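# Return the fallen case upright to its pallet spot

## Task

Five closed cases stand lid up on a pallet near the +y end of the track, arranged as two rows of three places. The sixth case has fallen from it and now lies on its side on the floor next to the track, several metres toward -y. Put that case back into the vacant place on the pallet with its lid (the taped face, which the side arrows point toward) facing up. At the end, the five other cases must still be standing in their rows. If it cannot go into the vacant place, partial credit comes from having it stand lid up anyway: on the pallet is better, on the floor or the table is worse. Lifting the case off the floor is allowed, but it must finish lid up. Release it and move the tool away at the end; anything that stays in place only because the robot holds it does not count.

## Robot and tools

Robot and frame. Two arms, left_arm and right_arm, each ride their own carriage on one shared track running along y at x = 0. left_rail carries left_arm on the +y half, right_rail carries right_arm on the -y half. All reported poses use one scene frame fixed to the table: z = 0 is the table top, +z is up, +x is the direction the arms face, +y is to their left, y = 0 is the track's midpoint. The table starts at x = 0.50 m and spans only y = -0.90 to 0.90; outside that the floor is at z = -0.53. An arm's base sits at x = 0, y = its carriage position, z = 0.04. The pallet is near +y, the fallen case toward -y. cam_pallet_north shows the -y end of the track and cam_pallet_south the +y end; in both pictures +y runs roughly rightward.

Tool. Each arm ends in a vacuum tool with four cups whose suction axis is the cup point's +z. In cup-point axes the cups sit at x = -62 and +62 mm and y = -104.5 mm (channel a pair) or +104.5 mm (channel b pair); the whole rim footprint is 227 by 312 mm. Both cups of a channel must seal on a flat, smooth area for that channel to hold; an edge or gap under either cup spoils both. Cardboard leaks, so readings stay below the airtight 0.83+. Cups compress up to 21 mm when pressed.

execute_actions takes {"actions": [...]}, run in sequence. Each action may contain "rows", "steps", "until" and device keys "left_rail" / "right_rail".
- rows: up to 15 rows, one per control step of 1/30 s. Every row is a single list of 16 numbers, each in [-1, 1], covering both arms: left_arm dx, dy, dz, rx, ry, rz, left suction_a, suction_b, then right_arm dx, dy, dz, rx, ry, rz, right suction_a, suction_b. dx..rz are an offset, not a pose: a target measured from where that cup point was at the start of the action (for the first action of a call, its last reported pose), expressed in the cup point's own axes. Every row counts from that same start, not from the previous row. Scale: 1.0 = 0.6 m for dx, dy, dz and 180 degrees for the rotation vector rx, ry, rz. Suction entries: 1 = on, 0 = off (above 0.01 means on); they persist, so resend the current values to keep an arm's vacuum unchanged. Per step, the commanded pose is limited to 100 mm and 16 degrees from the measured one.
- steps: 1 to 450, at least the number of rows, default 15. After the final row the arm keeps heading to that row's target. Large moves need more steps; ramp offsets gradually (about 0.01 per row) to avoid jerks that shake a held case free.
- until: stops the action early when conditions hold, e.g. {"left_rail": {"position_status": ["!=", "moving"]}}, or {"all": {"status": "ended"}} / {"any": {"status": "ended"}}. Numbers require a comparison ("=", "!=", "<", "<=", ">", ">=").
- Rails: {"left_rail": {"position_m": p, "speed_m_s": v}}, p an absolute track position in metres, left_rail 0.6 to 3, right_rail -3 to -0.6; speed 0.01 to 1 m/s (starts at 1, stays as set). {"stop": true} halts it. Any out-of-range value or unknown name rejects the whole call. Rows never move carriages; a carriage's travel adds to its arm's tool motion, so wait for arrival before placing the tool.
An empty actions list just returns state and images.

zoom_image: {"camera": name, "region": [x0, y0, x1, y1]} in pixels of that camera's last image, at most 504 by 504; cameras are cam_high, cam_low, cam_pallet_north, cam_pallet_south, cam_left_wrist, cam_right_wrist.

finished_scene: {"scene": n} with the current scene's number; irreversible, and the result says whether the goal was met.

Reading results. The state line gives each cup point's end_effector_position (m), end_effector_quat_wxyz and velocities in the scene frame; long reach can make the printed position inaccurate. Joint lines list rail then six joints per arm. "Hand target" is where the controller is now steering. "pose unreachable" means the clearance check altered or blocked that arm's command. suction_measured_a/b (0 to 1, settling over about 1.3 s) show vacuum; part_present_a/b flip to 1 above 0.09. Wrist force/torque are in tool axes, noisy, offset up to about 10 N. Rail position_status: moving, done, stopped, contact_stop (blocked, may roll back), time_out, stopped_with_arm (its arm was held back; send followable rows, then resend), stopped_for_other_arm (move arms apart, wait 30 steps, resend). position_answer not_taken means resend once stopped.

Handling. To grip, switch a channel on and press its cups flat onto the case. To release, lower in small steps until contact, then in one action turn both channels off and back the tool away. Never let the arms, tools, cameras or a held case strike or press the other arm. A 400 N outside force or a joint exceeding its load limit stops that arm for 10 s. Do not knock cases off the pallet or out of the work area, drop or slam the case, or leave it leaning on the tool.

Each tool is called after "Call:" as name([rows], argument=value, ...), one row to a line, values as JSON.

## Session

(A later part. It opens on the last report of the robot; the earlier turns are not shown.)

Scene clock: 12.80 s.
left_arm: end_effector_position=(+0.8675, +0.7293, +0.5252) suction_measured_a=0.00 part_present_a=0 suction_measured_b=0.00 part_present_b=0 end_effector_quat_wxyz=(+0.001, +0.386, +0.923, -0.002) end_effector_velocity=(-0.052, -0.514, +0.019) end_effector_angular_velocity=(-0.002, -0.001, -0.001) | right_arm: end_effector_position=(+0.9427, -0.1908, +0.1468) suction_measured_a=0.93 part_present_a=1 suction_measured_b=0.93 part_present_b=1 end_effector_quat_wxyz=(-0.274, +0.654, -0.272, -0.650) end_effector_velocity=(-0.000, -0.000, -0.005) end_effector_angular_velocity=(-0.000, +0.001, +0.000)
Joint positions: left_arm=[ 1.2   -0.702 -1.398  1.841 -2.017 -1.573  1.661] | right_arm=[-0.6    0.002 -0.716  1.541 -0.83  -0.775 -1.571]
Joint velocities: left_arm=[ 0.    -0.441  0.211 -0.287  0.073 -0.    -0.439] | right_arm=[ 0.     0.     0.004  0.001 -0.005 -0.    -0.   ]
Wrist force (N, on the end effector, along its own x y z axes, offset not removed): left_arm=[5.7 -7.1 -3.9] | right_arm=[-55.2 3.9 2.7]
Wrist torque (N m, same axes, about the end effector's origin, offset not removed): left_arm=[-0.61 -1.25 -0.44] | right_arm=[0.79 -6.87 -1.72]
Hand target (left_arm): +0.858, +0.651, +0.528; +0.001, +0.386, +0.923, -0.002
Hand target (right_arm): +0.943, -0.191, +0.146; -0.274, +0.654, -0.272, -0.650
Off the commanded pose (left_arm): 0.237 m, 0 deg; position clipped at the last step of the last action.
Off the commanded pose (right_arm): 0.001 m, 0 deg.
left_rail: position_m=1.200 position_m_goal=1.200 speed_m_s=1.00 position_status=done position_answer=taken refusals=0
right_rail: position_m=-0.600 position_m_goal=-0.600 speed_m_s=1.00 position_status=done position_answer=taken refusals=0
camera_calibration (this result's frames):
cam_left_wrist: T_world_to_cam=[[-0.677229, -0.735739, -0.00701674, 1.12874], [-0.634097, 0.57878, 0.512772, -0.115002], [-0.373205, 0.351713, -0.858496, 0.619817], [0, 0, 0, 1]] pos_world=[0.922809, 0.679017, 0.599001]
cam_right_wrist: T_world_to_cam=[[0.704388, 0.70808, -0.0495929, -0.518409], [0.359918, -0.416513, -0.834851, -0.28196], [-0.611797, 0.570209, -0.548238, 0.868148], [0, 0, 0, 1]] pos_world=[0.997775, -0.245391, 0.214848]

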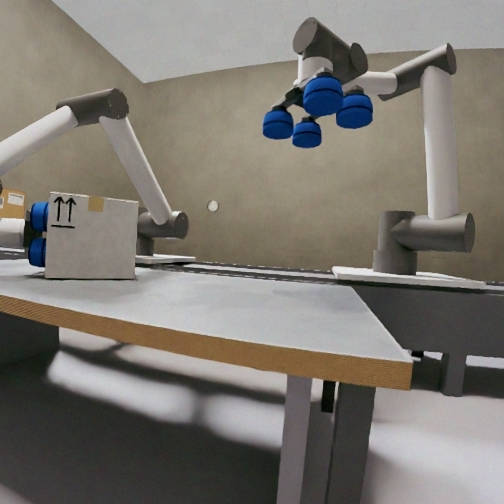

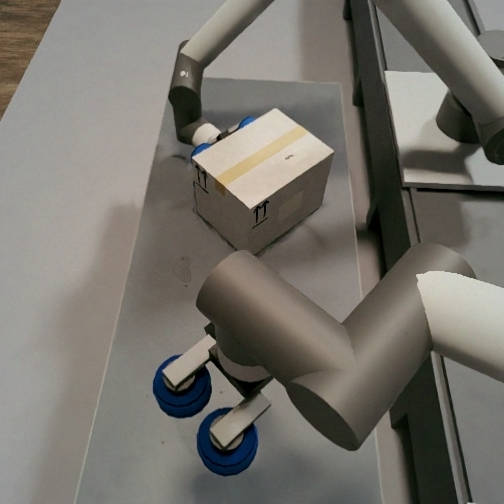

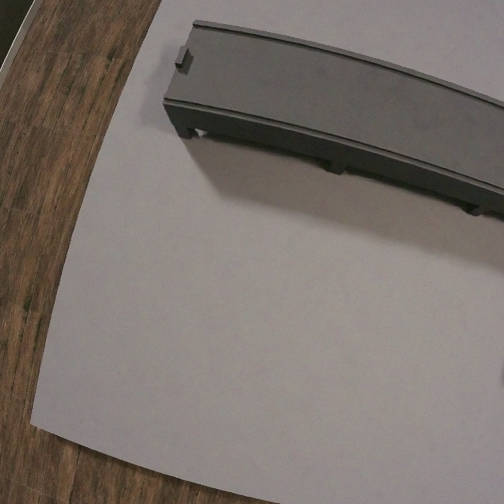

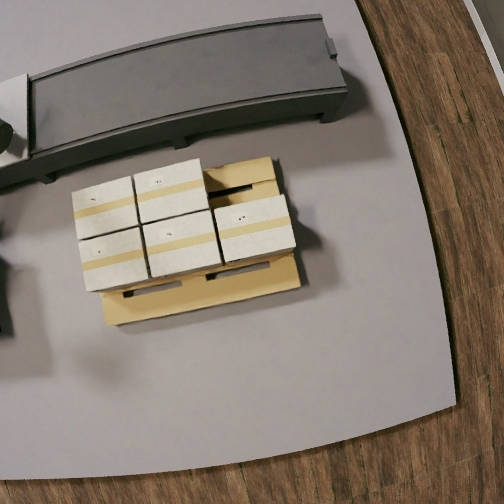

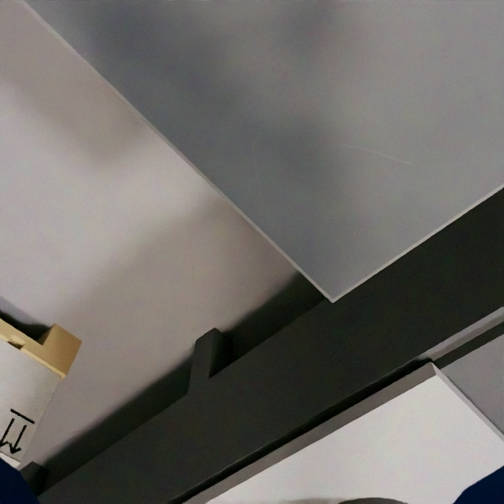

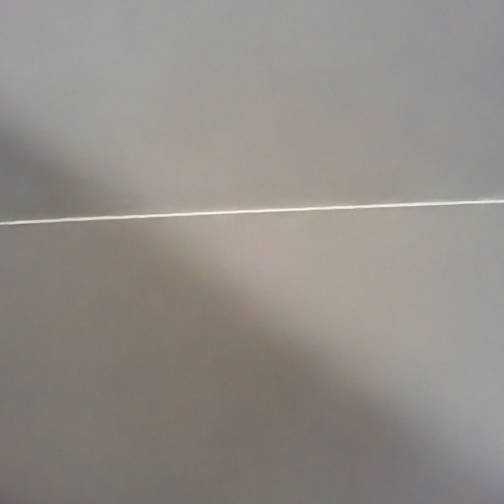

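Call:
execute_actions([
  {"rows":[[-0.268,-0.288,0,0,0,0,0,0,0.005,0,0,0,0,0,1,1],[-0.268,-0.288,0,0,0,0,0,0,0.008,0,0,0,0,0,1,1]],"steps":10},
])

Scene clock: 13.20 s.
left_arm: end_effector_position=(+0.8530, +0.5371, +0.5261) suction_measured_a=0.00 part_present_a=0 suction_measured_b=0.00 part_present_b=0 end_effector_quat_wxyz=(+0.002, +0.386, +0.922, -0.002) end_effector_velocity=(-0.001, -0.367, -0.002) end_effector_angular_velocity=(-0.002, +0.000, +0.001) | right_arm: end_effector_position=(+0.9427, -0.1908, +0.1427) suction_measured_a=0.93 part_present_a=1 suction_measured_b=0.93 part_present_b=1 end_effector_quat_wxyz=(-0.274, +0.654, -0.272, -0.650) end_effector_velocity=(+0.000, +0.000, -0.003) end_effector_angular_velocity=(-0.000, -0.002, -0.000)
Joint positions: left_arm=[ 1.2   -0.847 -1.296  1.709 -1.988 -1.573  1.517] | right_arm=[-0.6    0.002 -0.713  1.542 -0.834 -0.775 -1.571]
Joint velocities: left_arm=[ 0.    -0.229  0.245 -0.328  0.081  0.    -0.23 ] | right_arm=[ 0.    -0.     0.003  0.    -0.005  0.     0.   ]
Wrist force (N, on the end effector, along its own x y z axes, offset not removed): left_arm=[1.4 -12.2 0.0] | right_arm=[-135.7 -9.3 -17.1]
Wrist torque (N m, same axes, about the end effector's origin, offset not removed): left_arm=[-1.29 -0.82 -0.38] | right_arm=[-0.55 -1.82 11.36]
Hand target (left_arm): +0.854, +0.495, +0.526; +0.001, +0.386, +0.922, -0.002
Hand target (right_arm): +0.943, -0.191, +0.142; -0.274, +0.654, -0.272, -0.650
Off the commanded pose (left_arm): 0.044 m, 0 deg.
Off the commanded pose (right_arm): 0.001 m, 0 deg.
left_rail: position_m=1.200 position_m_goal=1.200 speed_m_s=1.00 position_status=done position_answer=taken refusals=0
right_rail: position_m=-0.600 position_m_goal=-0.600 speed_m_s=1.00 position_status=done position_answer=taken refusals=0
camera_calibration (this result's frames):
cam_left_wrist: T_world_to_cam=[[-0.678407, -0.73466, -0.00613982, 0.977466], [-0.633473, 0.580694, 0.511376, -0.0142179], [-0.372123, 0.350811, -0.859335, 0.682791], [0, 0, 0, 1]] pos_world=[0.908195, 0.486831, 0.600018]
cam_right_wrist: T_world_to_cam=[[0.704367, 0.708075, -0.0499787, -0.518532], [0.359548, -0.4166, -0.834967, -0.285031], [-0.61204, 0.570153, -0.548026, 0.866083], [0, 0, 0, 1]] pos_world=[0.997797, -0.245384, 0.210729]

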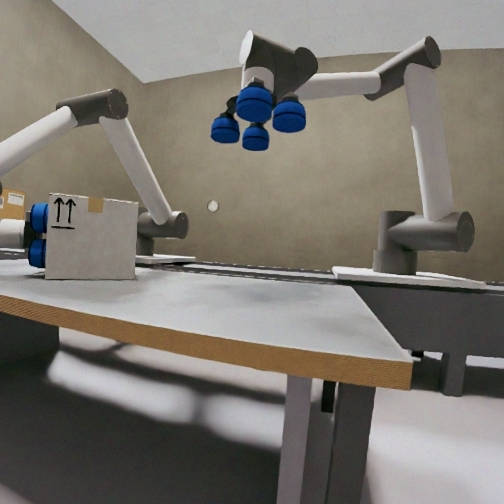

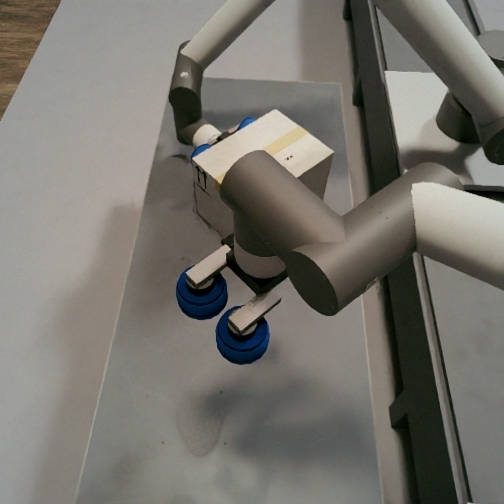

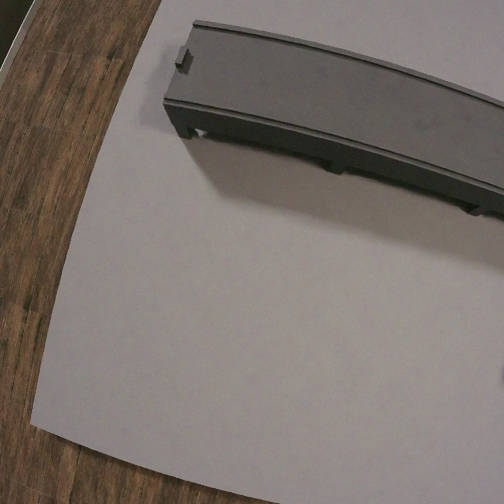

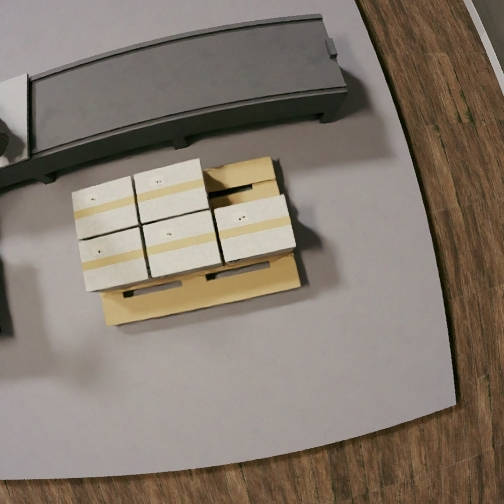

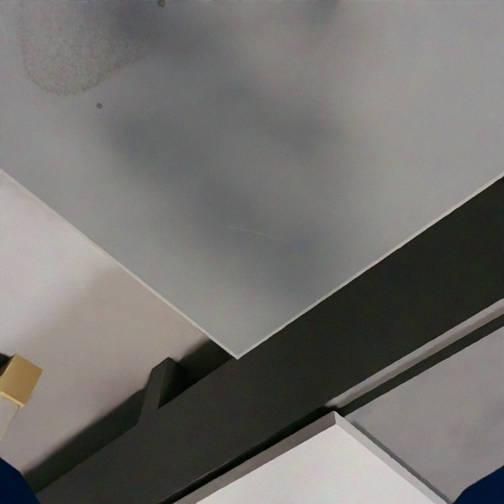

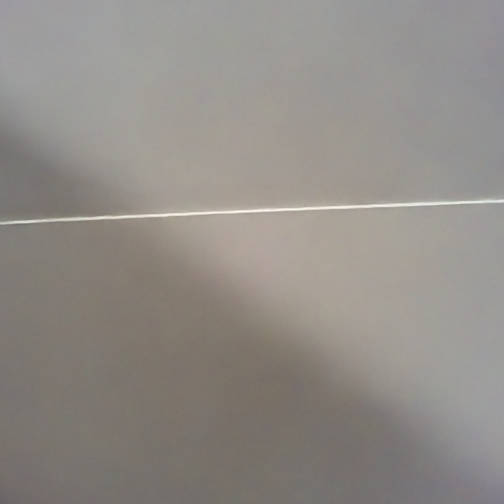

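Call:
execute_actions([
  {"rows":[[-0.058,-0.046,-0.1,0,0,0,0,0,0,0,-0.005,0,0,0,0,0],[-0.058,-0.046,-0.1,0,0,0,0,0,0,0,-0.01,0,0,0,0,0],[-0.058,-0.046,-0.1,0,0,0,0,0,0,0,-0.015,0,0,0,0,0],[-0.058,-0.046,-0.1,0,0,0,0,0,0,0,-0.02,0,0,0,0,0],[-0.058,-0.046,-0.1,0,0,0,0,0,0,0,-0.03,0,0,0,0,0],[-0.058,-0.046,-0.1,0,0,0,0,0,0,0,-0.04,0,0,0,0,0],[-0.058,-0.046,-0.1,0,0,0,0,0,0,0,-0.05,0,0,0,0,0],[-0.058,-0.046,-0.1,0,0,0,0,0,0,0,-0.07,0,0,0,0,0],[-0.058,-0.046,-0.1,0,0,0,0,0,-0.02,0,-0.1,0,0,0,0,0],[-0.058,-0.046,-0.1,0,0,0,0,0,-0.05,0,-0.12,0,0,0,0,0]],"steps":16},
  {"right_rail":{"position_m":-1.8},"steps":15},
  {"left_rail":{"position_m":0.6},"steps":60,"until":{"left_rail":{"position_status":["!=","moving"]}}},
  {"steps":4},
])

Scene clock: 15.77 s.
left_arm: end_effector_position=(+0.8577, -0.1070, +0.5864) suction_measured_a=0.00 part_present_a=0 suction_measured_b=0.00 part_present_b=0 end_effector_quat_wxyz=(+0.002, +0.386, +0.922, -0.002) end_effector_velocity=(+0.000, +0.000, -0.000) end_effector_angular_velocity=(+0.000, +0.000, +0.000) | right_arm: end_effector_position=(+0.9931, -1.4421, +0.1730) suction_measured_a=0.00 part_present_a=0 suction_measured_b=0.00 part_present_b=0 end_effector_quat_wxyz=(-0.274, +0.654, -0.272, -0.650) end_effector_velocity=(-0.000, +0.001, +0.000) end_effector_angular_velocity=(+0.000, -0.000, +0.001)
Joint positions: left_arm=[ 0.6   -0.87  -1.287  1.608 -1.897 -1.573  1.494] | right_arm=[-1.8   -0.041 -0.703  1.46  -0.762 -0.818 -1.572]
Joint velocities: left_arm=[ 0.  0.  0. -0.  0. -0.  0.] | right_arm=[ 0.     0.001 -0.     0.    -0.     0.    -0.   ]
Wrist force (N, on the end effector, along its own x y z axes, offset not removed): left_arm=[3.4 -6.8 -1.3] | right_arm=[1.0 0.0 3.5]
Wrist torque (N m, same axes, about the end effector's origin, offset not removed): left_arm=[-0.65 -0.86 -0.40] | right_arm=[0.00 0.43 0.20]
Hand target (left_arm): +0.858, -0.107, +0.586; +0.002, +0.386, +0.922, -0.002
Hand target (right_arm): +0.993, -1.442, +0.173; -0.274, +0.654, -0.272, -0.650
Off the commanded pose (left_arm): 0.000 m, 0 deg.
Off the commanded pose (right_arm): 0.000 m, 0 deg.
left_rail: position_m=0.600 position_m_goal=0.600 speed_m_s=1.00 position_status=done position_answer=taken refusals=0
right_rail: position_m=-1.800 position_m_goal=-1.800 speed_m_s=1.00 position_status=done position_answer=taken refusals=0
camera_calibration (this result's frames):
cam_left_wrist: T_world_to_cam=[[-0.678413, -0.734656, -0.00610149, 0.507824], [-0.633458, 0.580715, 0.511372, 0.331908], [-0.372139, 0.350786, -0.859338, 0.962253], [0, 0, 0, 1]] pos_world=[0.912856, -0.157213, 0.660271]
cam_right_wrist: T_world_to_cam=[[0.704379, 0.708067, -0.0499063, 0.333489], [0.359544, -0.416525, -0.835006, -0.79899], [-0.612028, 0.570218, -0.547973, 1.62711], [0, 0, 0, 1]] pos_world=[1.0482, -1.49674, 0.241092]

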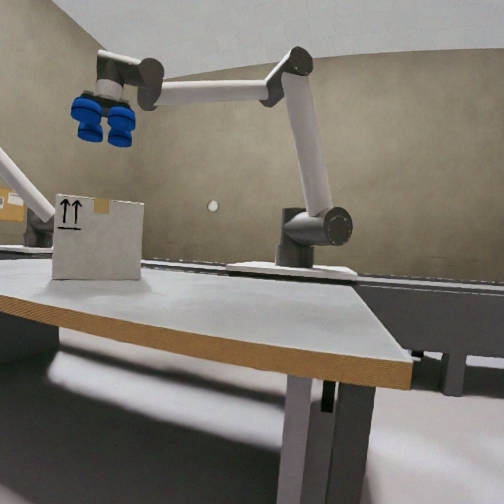

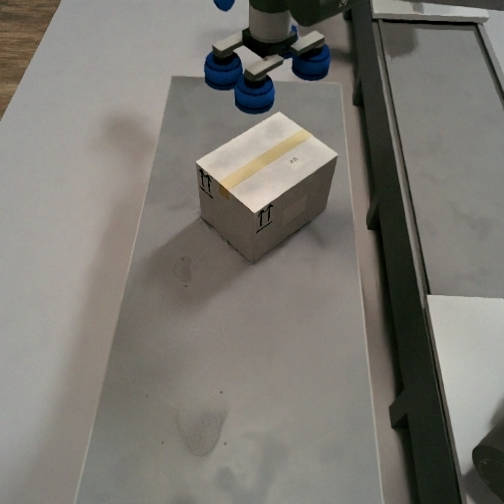

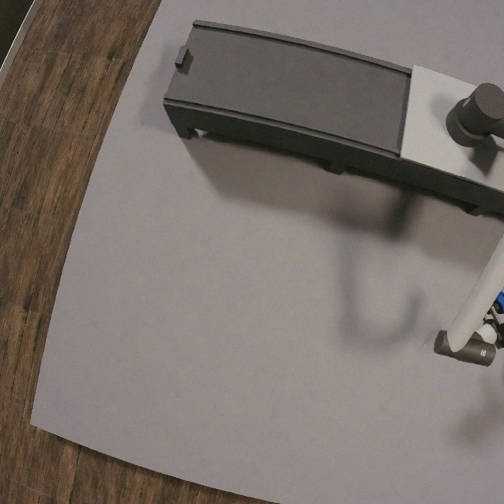

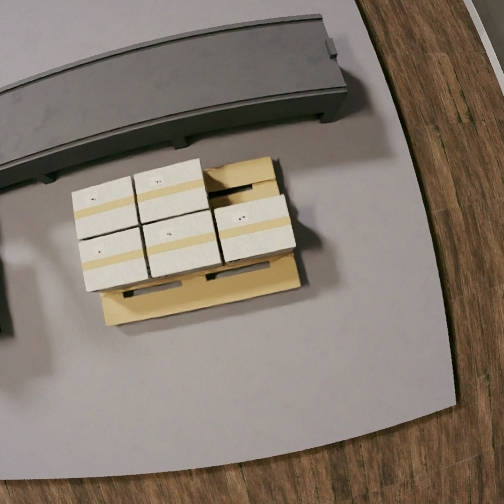

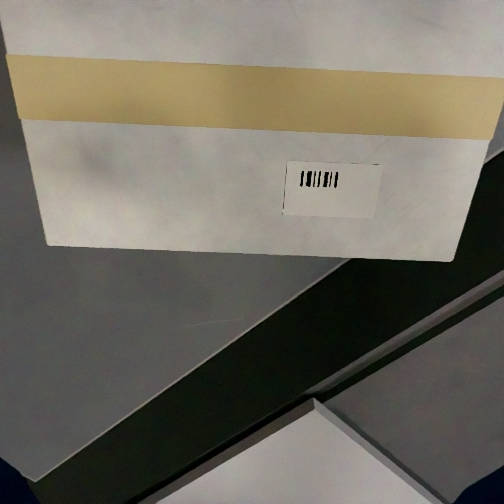

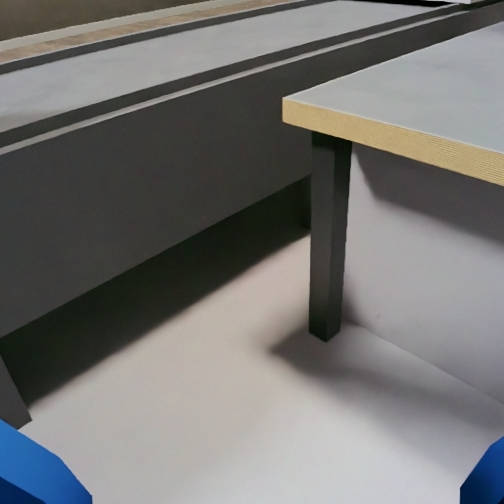

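Call:
execute_actions([
  {"rows":[[0.01,-0.005,0.05,0,0,0,0,0,0,0,0,0,0,0,0,0],[0.02,-0.01,0.12,0,0,0,0,0,0,0,0,0,0,0,0,0],[0.024,-0.011,0.495,0,0,-0.0015,0,0,0,0,0,0,0,0,0,0]],"steps":28},
  {"rows":[[0,0,0.01,0,0,0,1,1,0,0,0,0,0,0,0,0],[0,0,0.016,0,0,0,1,1,0,0,0,0,0,0,0,0],[0,0,0.022,0,0,0,1,1,0,0,0,0,0,0,0,0],[0,0,0.028,0,0,0,1,1,0,0,0,0,0,0,0,0],[0,0,0.034,0,0,0,1,1,0,0,0,0,0,0,0,0],[0,0,0.04,0,0,0,1,1,0,0,0,0,0,0,0,0]],"steps":20},
])

Scene clock: 17.57 s.
left_arm: end_effector_position=(+0.8427, -0.1030, +0.2674) suction_measured_a=0.91 part_present_a=1 suction_measured_b=0.93 part_present_b=1 end_effector_quat_wxyz=(+0.001, +0.384, +0.923, -0.002) end_effector_velocity=(-0.000, +0.000, -0.002) end_effector_angular_velocity=(+0.000, +0.000, +0.000) | right_arm: end_effector_position=(+0.9931, -1.4420, +0.1730) suction_measured_a=0.00 part_present_a=0 suction_measured_b=0.00 part_present_b=0 end_effector_quat_wxyz=(-0.274, +0.654, -0.272, -0.651) end_effector_velocity=(+0.000, +0.000, +0.000) end_effector_angular_velocity=(-0.000, -0.000, +0.000)
Joint positions: left_arm=[ 0.6   -0.879 -1.111  1.856 -2.32  -1.573  1.481] | right_arm=[-1.8   -0.041 -0.703  1.46  -0.762 -0.818 -1.572]
Joint velocities: left_arm=[ 0.     0.     0.002  0.001 -0.003 -0.    -0.   ] | right_arm=[ 0.  0. -0.  0. -0. -0. -0.]
Wrist force (N, on the end effector, along its own x y z axes, offset not removed): left_arm=[0.5 -8.3 -55.8] | right_arm=[-3.7 1.6 1.1]
Wrist torque (N m, same axes, about the end effector's origin, offset not removed): left_arm=[-2.14 -0.70 -0.42] | right_arm=[0.17 0.94 0.18]
Hand target (left_arm): +0.843, -0.103, +0.267; +0.001, +0.384, +0.923, -0.002
Hand target (right_arm): +0.993, -1.442, +0.173; -0.274, +0.654, -0.272, -0.651
Off the commanded pose (left_arm): 0.000 m, 0 deg.
Off the commanded pose (right_arm): 0.000 m, 0 deg.
left_rail: position_m=0.600 position_m_goal=0.600 speed_m_s=1.00 position_status=done position_answer=taken refusals=0
right_rail: position_m=-1.800 position_m_goal=-1.800 speed_m_s=1.00 position_status=done position_answer=taken refusals=0
camera_calibration (this result's frames):
cam_left_wrist: T_world_to_cam=[[-0.674998, -0.737794, -0.00611457, 0.49544], [-0.636003, 0.57763, 0.511706, 0.484973], [-0.374002, 0.34929, -0.859139, 0.682526], [0, 0, 0, 1]] pos_world=[0.898132, -0.153002, 0.34125]
cam_right_wrist: T_world_to_cam=[[0.704322, 0.708124, -0.0499064, 0.333591], [0.359577, -0.416496, -0.835006, -0.798938], [-0.612074, 0.570168, -0.547973, 1.62702], [0, 0, 0, 1]] pos_world=[1.04818, -1.49665, 0.241092]

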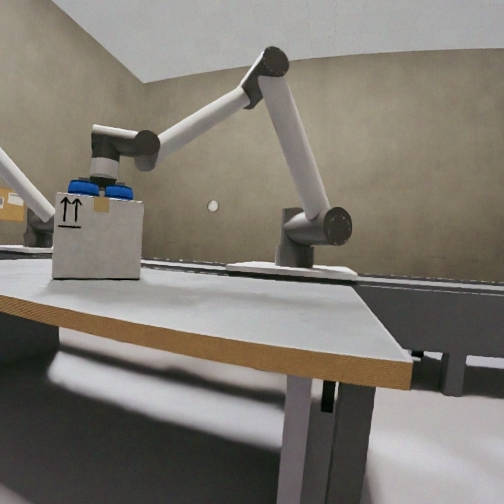

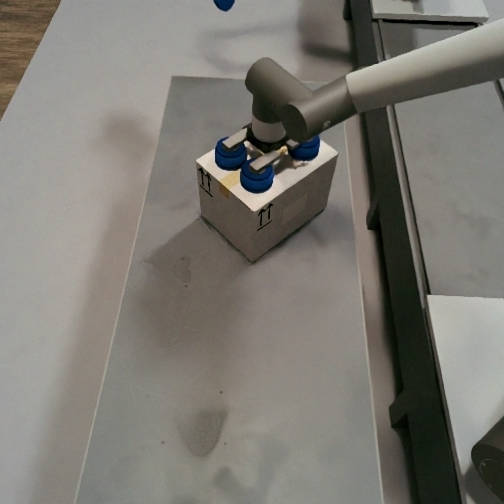

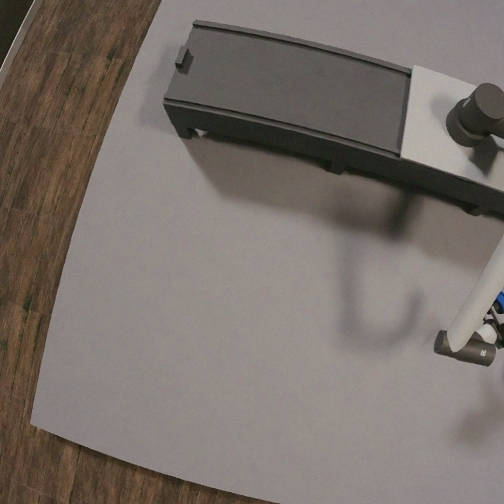

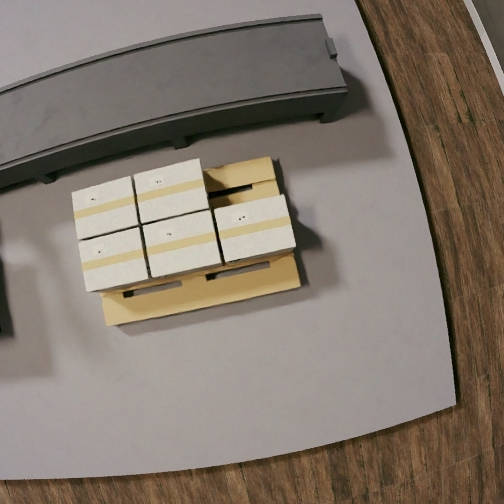

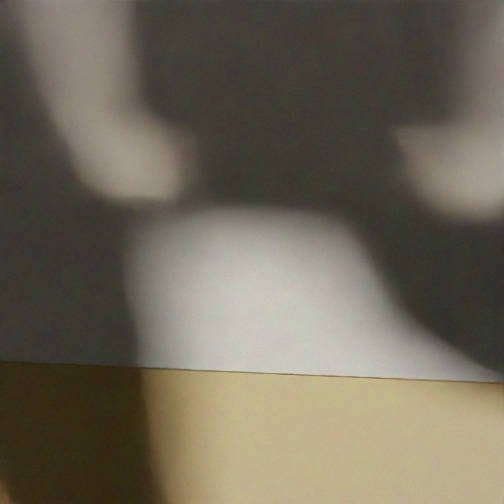

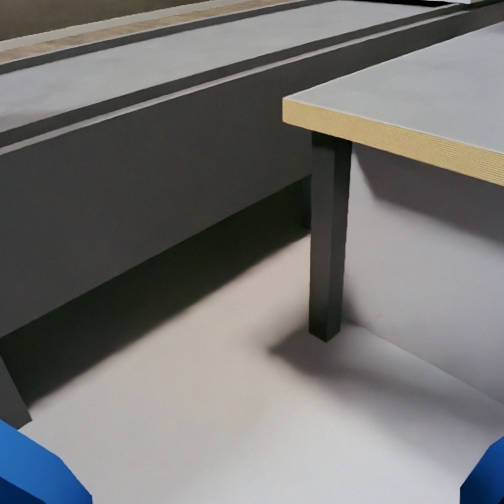

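Call:
execute_actions([
  {"rows":[[0,0,-0.01,0,0,0,1,1,0,0,0,0,0,0,0,0],[0,0,-0.03,0,0,0,1,1,0,0,0,0,0,0,0,0],[0,0,-0.05,0,0,0,1,1,0,0,0,0,0,0,0,0],[0,0,-0.07,0,0,0,1,1,0,0,0,0,0,0,0,0],[0.01,0.006,-0.09,0,0,-0.005,1,1,0,0,0,0,0,0,0,0],[0.03,0.017,-0.09,0,0,-0.01,1,1,0,0,0,0,0,0,0,0],[0.05,0.03,-0.09,0,0,-0.02,1,1,0,0,0,0,0,0,0,0],[0.07,0.04,-0.09,0,0,-0.03,1,1,0,0,0,0,0,0,0,0],[0.1,0.06,-0.09,0,0,-0.04,1,1,0,0,0,0,0,0,0,0],[0.13,0.075,-0.09,0,0,-0.055,1,1,0,0,0,0,0,0,0,0],[0.16,0.09,-0.09,0,0,-0.07,1,1,0,0,0,0,0,0,0,0],[0.981,0.569,-0.09,0,0,-0.258,1,1,0,0,0,0,0,0,0,0]],"left_rail":{"position_m":2.82},"steps":66},
  {"rows":[[0,0,0.05,0,0,0,1,1,0,0,0,0,0,0,0,0],[0,0,0.1,0,0,0,1,1,0,0,0,0,0,0,0,0],[0,0,0.22,0,0,0,1,1,0,0,0,0,0,0,0,0]],"steps":40,"until":{"left_rail":{"position_status":["!=","moving"]}}},
  {"steps":3},
])

Call:
zoom_image(camera="cam_pallet_south", region=[120,80,340,300])

Scene clock: 20.73 s.
left_arm: end_effector_position=(+0.6709, +2.7752, +0.1871) suction_measured_a=0.94 part_present_a=1 suction_measured_b=0.94 part_present_b=1 end_effector_quat_wxyz=(-0.000, -0.011, +1.000, -0.002) end_effector_velocity=(+0.004, -0.001, -0.011) end_effector_angular_velocity=(-0.002, -0.006, -0.000) | right_arm: end_effector_position=(+0.9931, -1.4420, +0.1730) suction_measured_a=0.00 part_present_a=0 suction_measured_b=0.00 part_present_b=0 end_effector_quat_wxyz=(-0.274, +0.654, -0.272, -0.651) end_effector_velocity=(-0.000, +0.000, +0.000) end_effector_angular_velocity=(+0.000, -0.000, +0.000)
Joint positions: left_arm=[ 2.82  -0.369 -1.393  2.494 -2.673 -1.575  1.181] | right_arm=[-1.8   -0.041 -0.703  1.46  -0.762 -0.818 -1.572]
Joint velocities: left_arm=[ 0.     0.001  0.023  0.003 -0.032  0.     0.001] | right_arm=[ 0.  0. -0.  0. -0.  0. -0.]
Wrist force (N, on the end effector, along its own x y z axes, offset not removed): left_arm=[3.1 -6.5 -56.1] | right_arm=[-1.6 -0.9 2.6]
Wrist torque (N m, same axes, about the end effector's origin, offset not removed): left_arm=[-1.84 -1.20 -0.45] | right_arm=[-0.04 0.70 0.10]
Hand target (left_arm): +0.671, +2.775, +0.186; +0.000, -0.011, +1.000, -0.002
Hand target (right_arm): +0.993, -1.442, +0.173; -0.274, +0.654, -0.272, -0.651
Off the commanded pose (left_arm): 0.001 m, 0 deg.
Off the commanded pose (right_arm): 0.000 m, 0 deg.
left_rail: position_m=2.820 position_m_goal=2.820 speed_m_s=1.00 position_status=done position_answer=taken refusals=0
right_rail: position_m=-1.800 position_m_goal=-1.800 speed_m_s=1.00 position_status=done position_answer=taken refusals=0
camera_calibration (this result's frames):
cam_left_wrist: T_world_to_cam=[[0.0693338, -0.997581, -0.00491233, 2.72381], [-0.854692, -0.0619407, 0.515428, 0.675184], [-0.514485, -0.031538, -0.856919, 0.694662], [0, 0, 0, 1]] pos_world=[0.745615, 2.78095, 0.260641]
cam_right_wrist: T_world_to_cam=[[0.704322, 0.708124, -0.0499063, 0.333591], [0.359577, -0.416496, -0.835006, -0.798938], [-0.612074, 0.570168, -0.547972, 1.62702], [0, 0, 0, 1]] pos_world=[1.04818, -1.49665, 0.241092]

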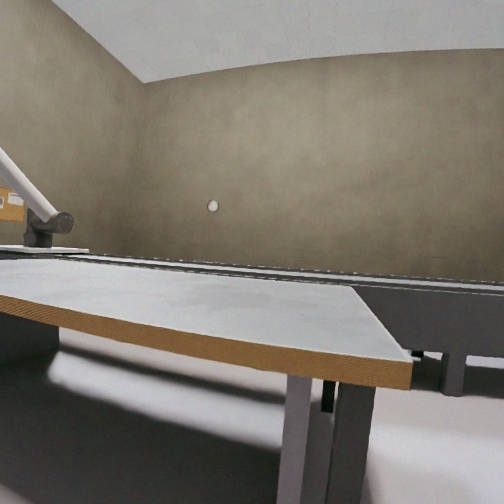

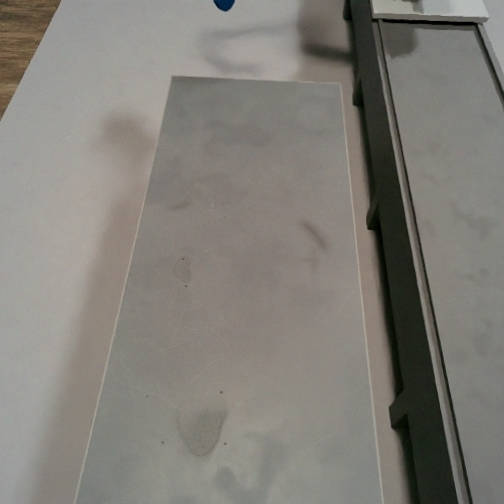

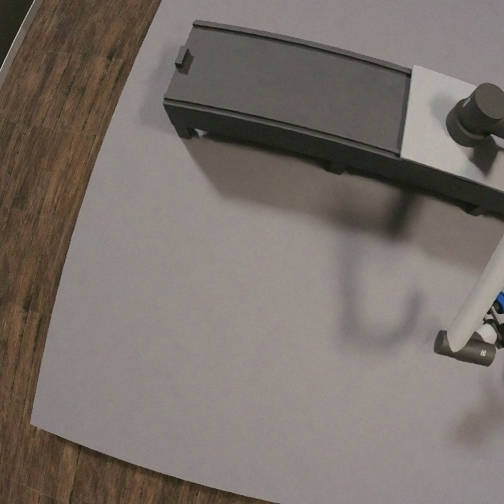

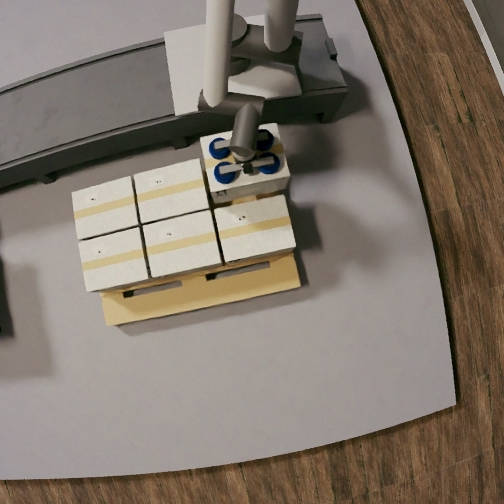

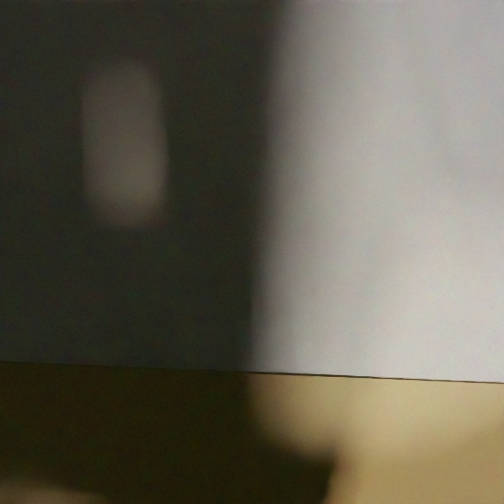

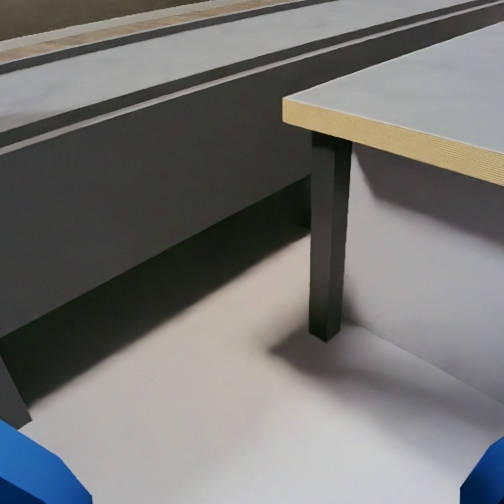

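Region (120, 80, 340, 300) of cam_pallet_south's 504x504 image, scaled by 2.291, with more detail than that image has.

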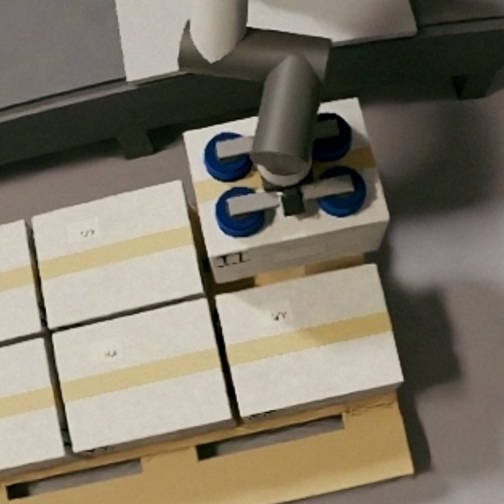

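Call:
execute_actions([
  {"rows":[[0,0,0.04,0,0,0,1,1,0,0,0,0,0,0,0,0],[0,0,0.1,0,0,0,1,1,0,0,0,0,0,0,0,0],[-0.01,-0.012,0.498,0,0,0,1,1,0,0,0,0,0,0,0,0]],"steps":30},
])

Call:
zoom_image(camera="cam_pallet_south", region=[150,110,320,280])

Scene clock: 21.80 s.
left_arm: end_effector_position=(+0.6759, +2.7667, -0.1093) suction_measured_a=0.94 part_present_a=1 suction_measured_b=0.94 part_present_b=1 end_effector_quat_wxyz=(-0.001, -0.011, +1.000, -0.002) end_effector_velocity=(+0.008, -0.002, -0.022) end_effector_angular_velocity=(-0.004, -0.014, -0.000) | right_arm: end_effector_position=(+0.9931, -1.4420, +0.1730) suction_measured_a=0.00 part_present_a=0 suction_measured_b=0.00 part_present_b=0 end_effector_quat_wxyz=(-0.274, +0.654, -0.272, -0.651) end_effector_velocity=(-0.000, +0.000, -0.000) end_effector_angular_velocity=(+0.000, +0.000, +0.000)
Joint positions: left_arm=[ 2.82  -0.378 -0.809  2.526 -3.288 -1.575  1.171] | right_arm=[-1.8   -0.041 -0.703  1.46  -0.762 -0.818 -1.572]
Joint velocities: left_arm=[ 0.     0.001  0.047 -0.013 -0.048  0.001  0.001] | right_arm=[ 0.  0.  0. -0.  0. -0. -0.]
Wrist force (N, on the end effector, along its own x y z axes, offset not removed): left_arm=[1.2 -5.5 -56.9] | right_arm=[-1.1 1.3 2.1]
Wrist torque (N m, same axes, about the end effector's origin, offset not removed): left_arm=[-1.70 -0.82 -0.37] | right_arm=[0.25 0.63 0.20]
Hand target (left_arm): +0.677, +2.766, -0.112; -0.000, -0.011, +1.000, -0.002
Hand target (right_arm): +0.993, -1.442, +0.173; -0.274, +0.654, -0.272, -0.651
Off the commanded pose (left_arm): 0.003 m, 0 deg.
Off the commanded pose (right_arm): 0.000 m, 0 deg.
left_rail: position_m=2.820 position_m_goal=2.820 speed_m_s=1.00 position_status=done position_answer=taken refusals=0
right_rail: position_m=-1.800 position_m_goal=-1.800 speed_m_s=1.00 position_status=done position_answer=taken refusals=0
camera_calibration (this result's frames):
cam_left_wrist: T_world_to_cam=[[0.0693061, -0.997581, -0.00544389, 2.71356], [-0.853897, -0.0621436, 0.516719, 0.831865], [-0.515807, -0.0311632, -0.856138, 0.442889], [0, 0, 0, 1]] pos_world=[0.750706, 2.77249, -0.0358939]
cam_right_wrist: T_world_to_cam=[[0.704322, 0.708124, -0.0499062, 0.333591], [0.359578, -0.416495, -0.835006, -0.798938], [-0.612074, 0.570168, -0.547973, 1.62702], [0, 0, 0, 1]] pos_world=[1.04818, -1.49665, 0.241092]

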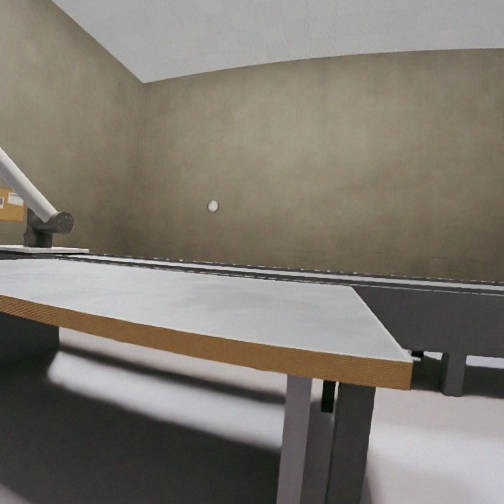

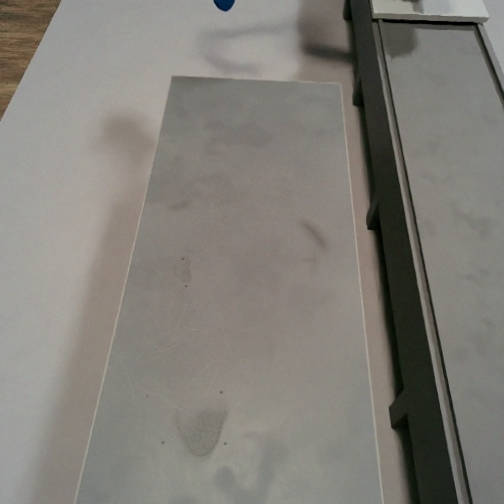

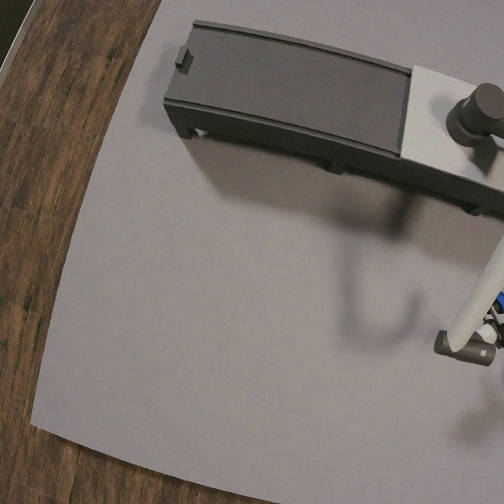

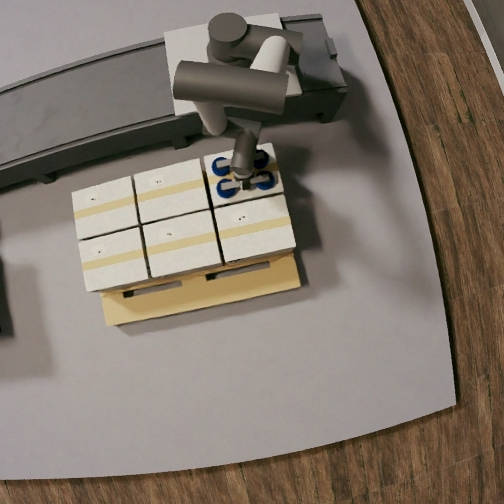

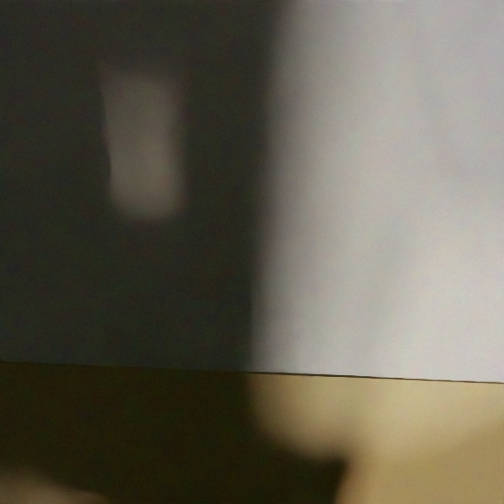

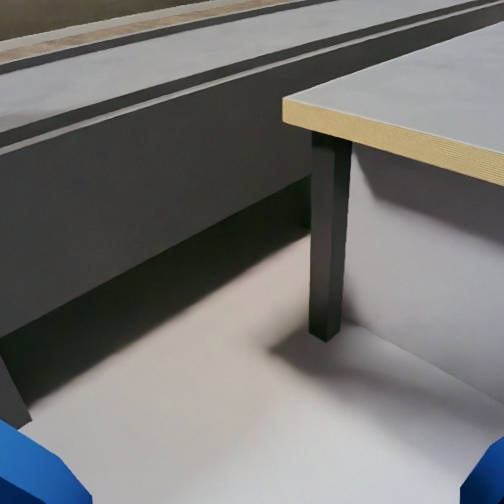

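Region (150, 110, 320, 280) of cam_pallet_south's 504x504 image, scaled by 2.965, with more detail than that image has.

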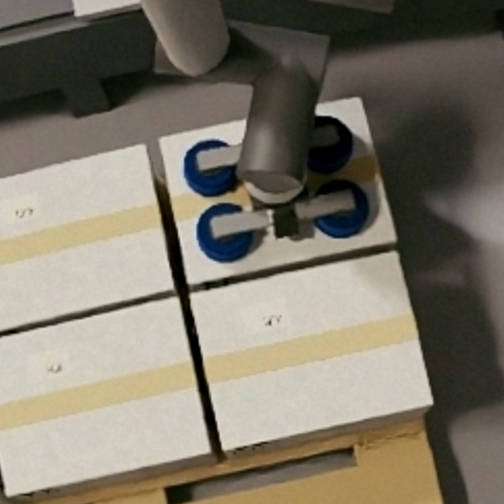

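Call:
execute_actions([
  {"rows":[[-0.002,0,0.01,0,0,0,1,1,0,0,0,0,0,0,0,0],[-0.002,0,0.016,0,0,0,1,1,0,0,0,0,0,0,0,0],[-0.002,0,0.022,0,0,0,1,1,0,0,0,0,0,0,0,0]],"steps":11},
])

Scene clock: 22.23 s.
left_arm: end_effector_position=(+0.6770, +2.7667, -0.1216) suction_measured_a=0.94 part_present_a=1 suction_measured_b=0.94 part_present_b=1 end_effector_quat_wxyz=(-0.001, -0.011, +1.000, -0.002) end_effector_velocity=(+0.001, +0.000, -0.009) end_effector_angular_velocity=(+0.000, +0.000, +0.000) | right_arm: end_effector_position=(+0.9931, -1.4420, +0.1730) suction_measured_a=0.00 part_present_a=0 suction_measured_b=0.00 part_present_b=0 end_effector_quat_wxyz=(-0.274, +0.654, -0.272, -0.651) end_effector_velocity=(+0.000, -0.000, +0.000) end_effector_angular_velocity=(+0.000, -0.000, +0.000)
Joint positions: left_arm=[ 2.82  -0.377 -0.785  2.521 -3.307 -1.575  1.172] | right_arm=[-1.8   -0.041 -0.703  1.46  -0.762 -0.818 -1.572]
Joint velocities: left_arm=[ 0.     0.     0.017 -0.003 -0.014 -0.     0.   ] | right_arm=[ 0. -0. -0. -0. -0.  0. -0.]
Wrist force (N, on the end effector, along its own x y z axes, offset not removed): left_arm=[6.5 -8.3 -59.4] | right_arm=[4.0 2.3 2.0]
Wrist torque (N m, same axes, about the end effector's origin, offset not removed): left_arm=[-2.14 -1.43 -0.34] | right_arm=[0.27 0.01 0.11]
Hand target (left_arm): +0.677, +2.767, -0.123; -0.001, -0.011, +1.000, -0.002
Hand target (right_arm): +0.993, -1.442, +0.173; -0.274, +0.654, -0.272, -0.651
Off the commanded pose (left_arm): 0.001 m, 0 deg.
Off the commanded pose (right_arm): 0.000 m, 0 deg.
left_rail: position_m=2.820 position_m_goal=2.820 speed_m_s=1.00 position_status=done position_answer=taken refusals=0
right_rail: position_m=-1.800 position_m_goal=-1.800 speed_m_s=1.00 position_status=done position_answer=taken refusals=0
camera_calibration (this result's frames):
cam_left_wrist: T_world_to_cam=[[0.0693005, -0.99758, -0.0055318, 2.71339], [-0.85391, -0.0621851, 0.516691, 0.839257], [-0.515785, -0.0310833, -0.856154, 0.432758], [0, 0, 0, 1]] pos_world=[0.751821, 2.77247, -0.0481195]
cam_right_wrist: T_world_to_cam=[[0.704322, 0.708124, -0.0499061, 0.333591], [0.359578, -0.416495, -0.835006, -0.798938], [-0.612074, 0.570168, -0.547972, 1.62702], [0, 0, 0, 1]] pos_world=[1.04818, -1.49665, 0.241092]

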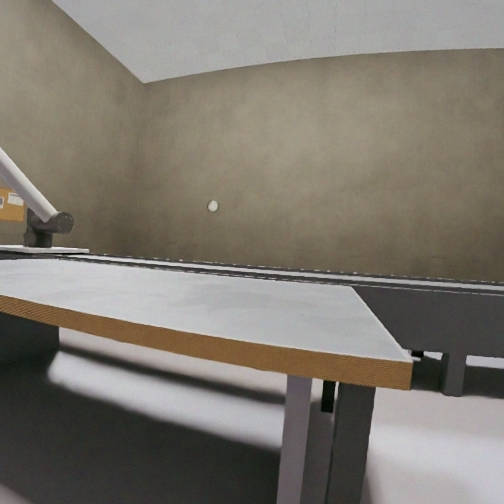

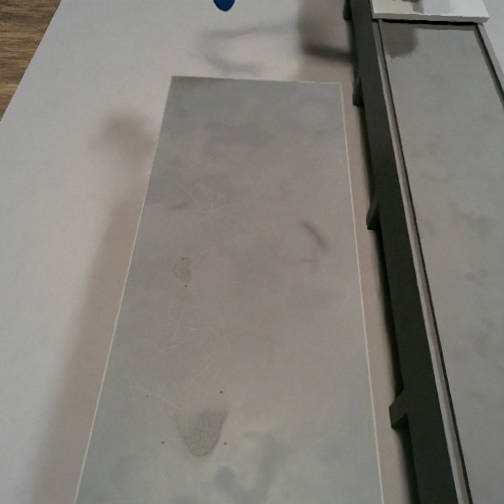

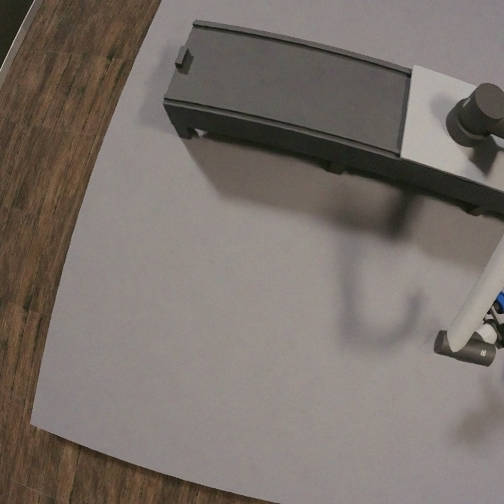

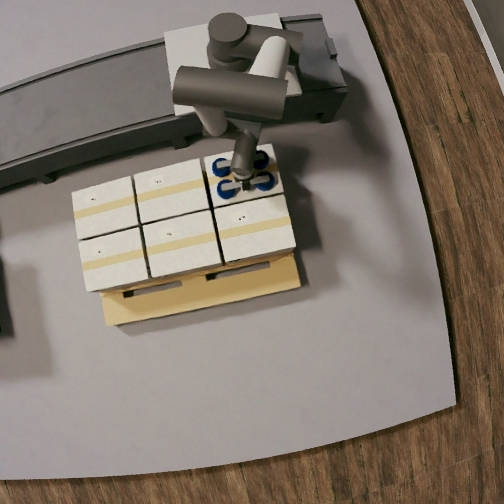

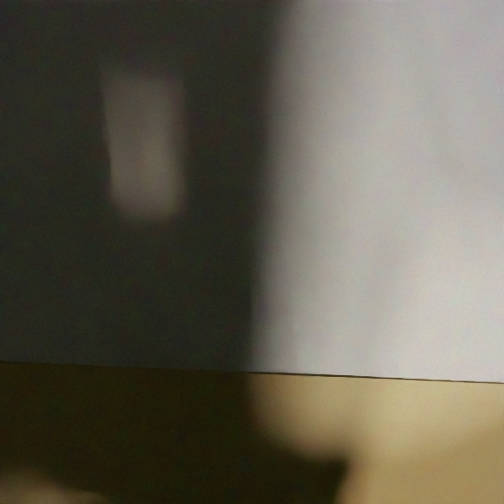

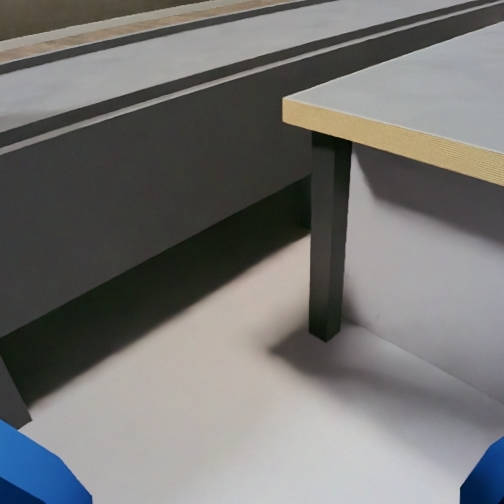

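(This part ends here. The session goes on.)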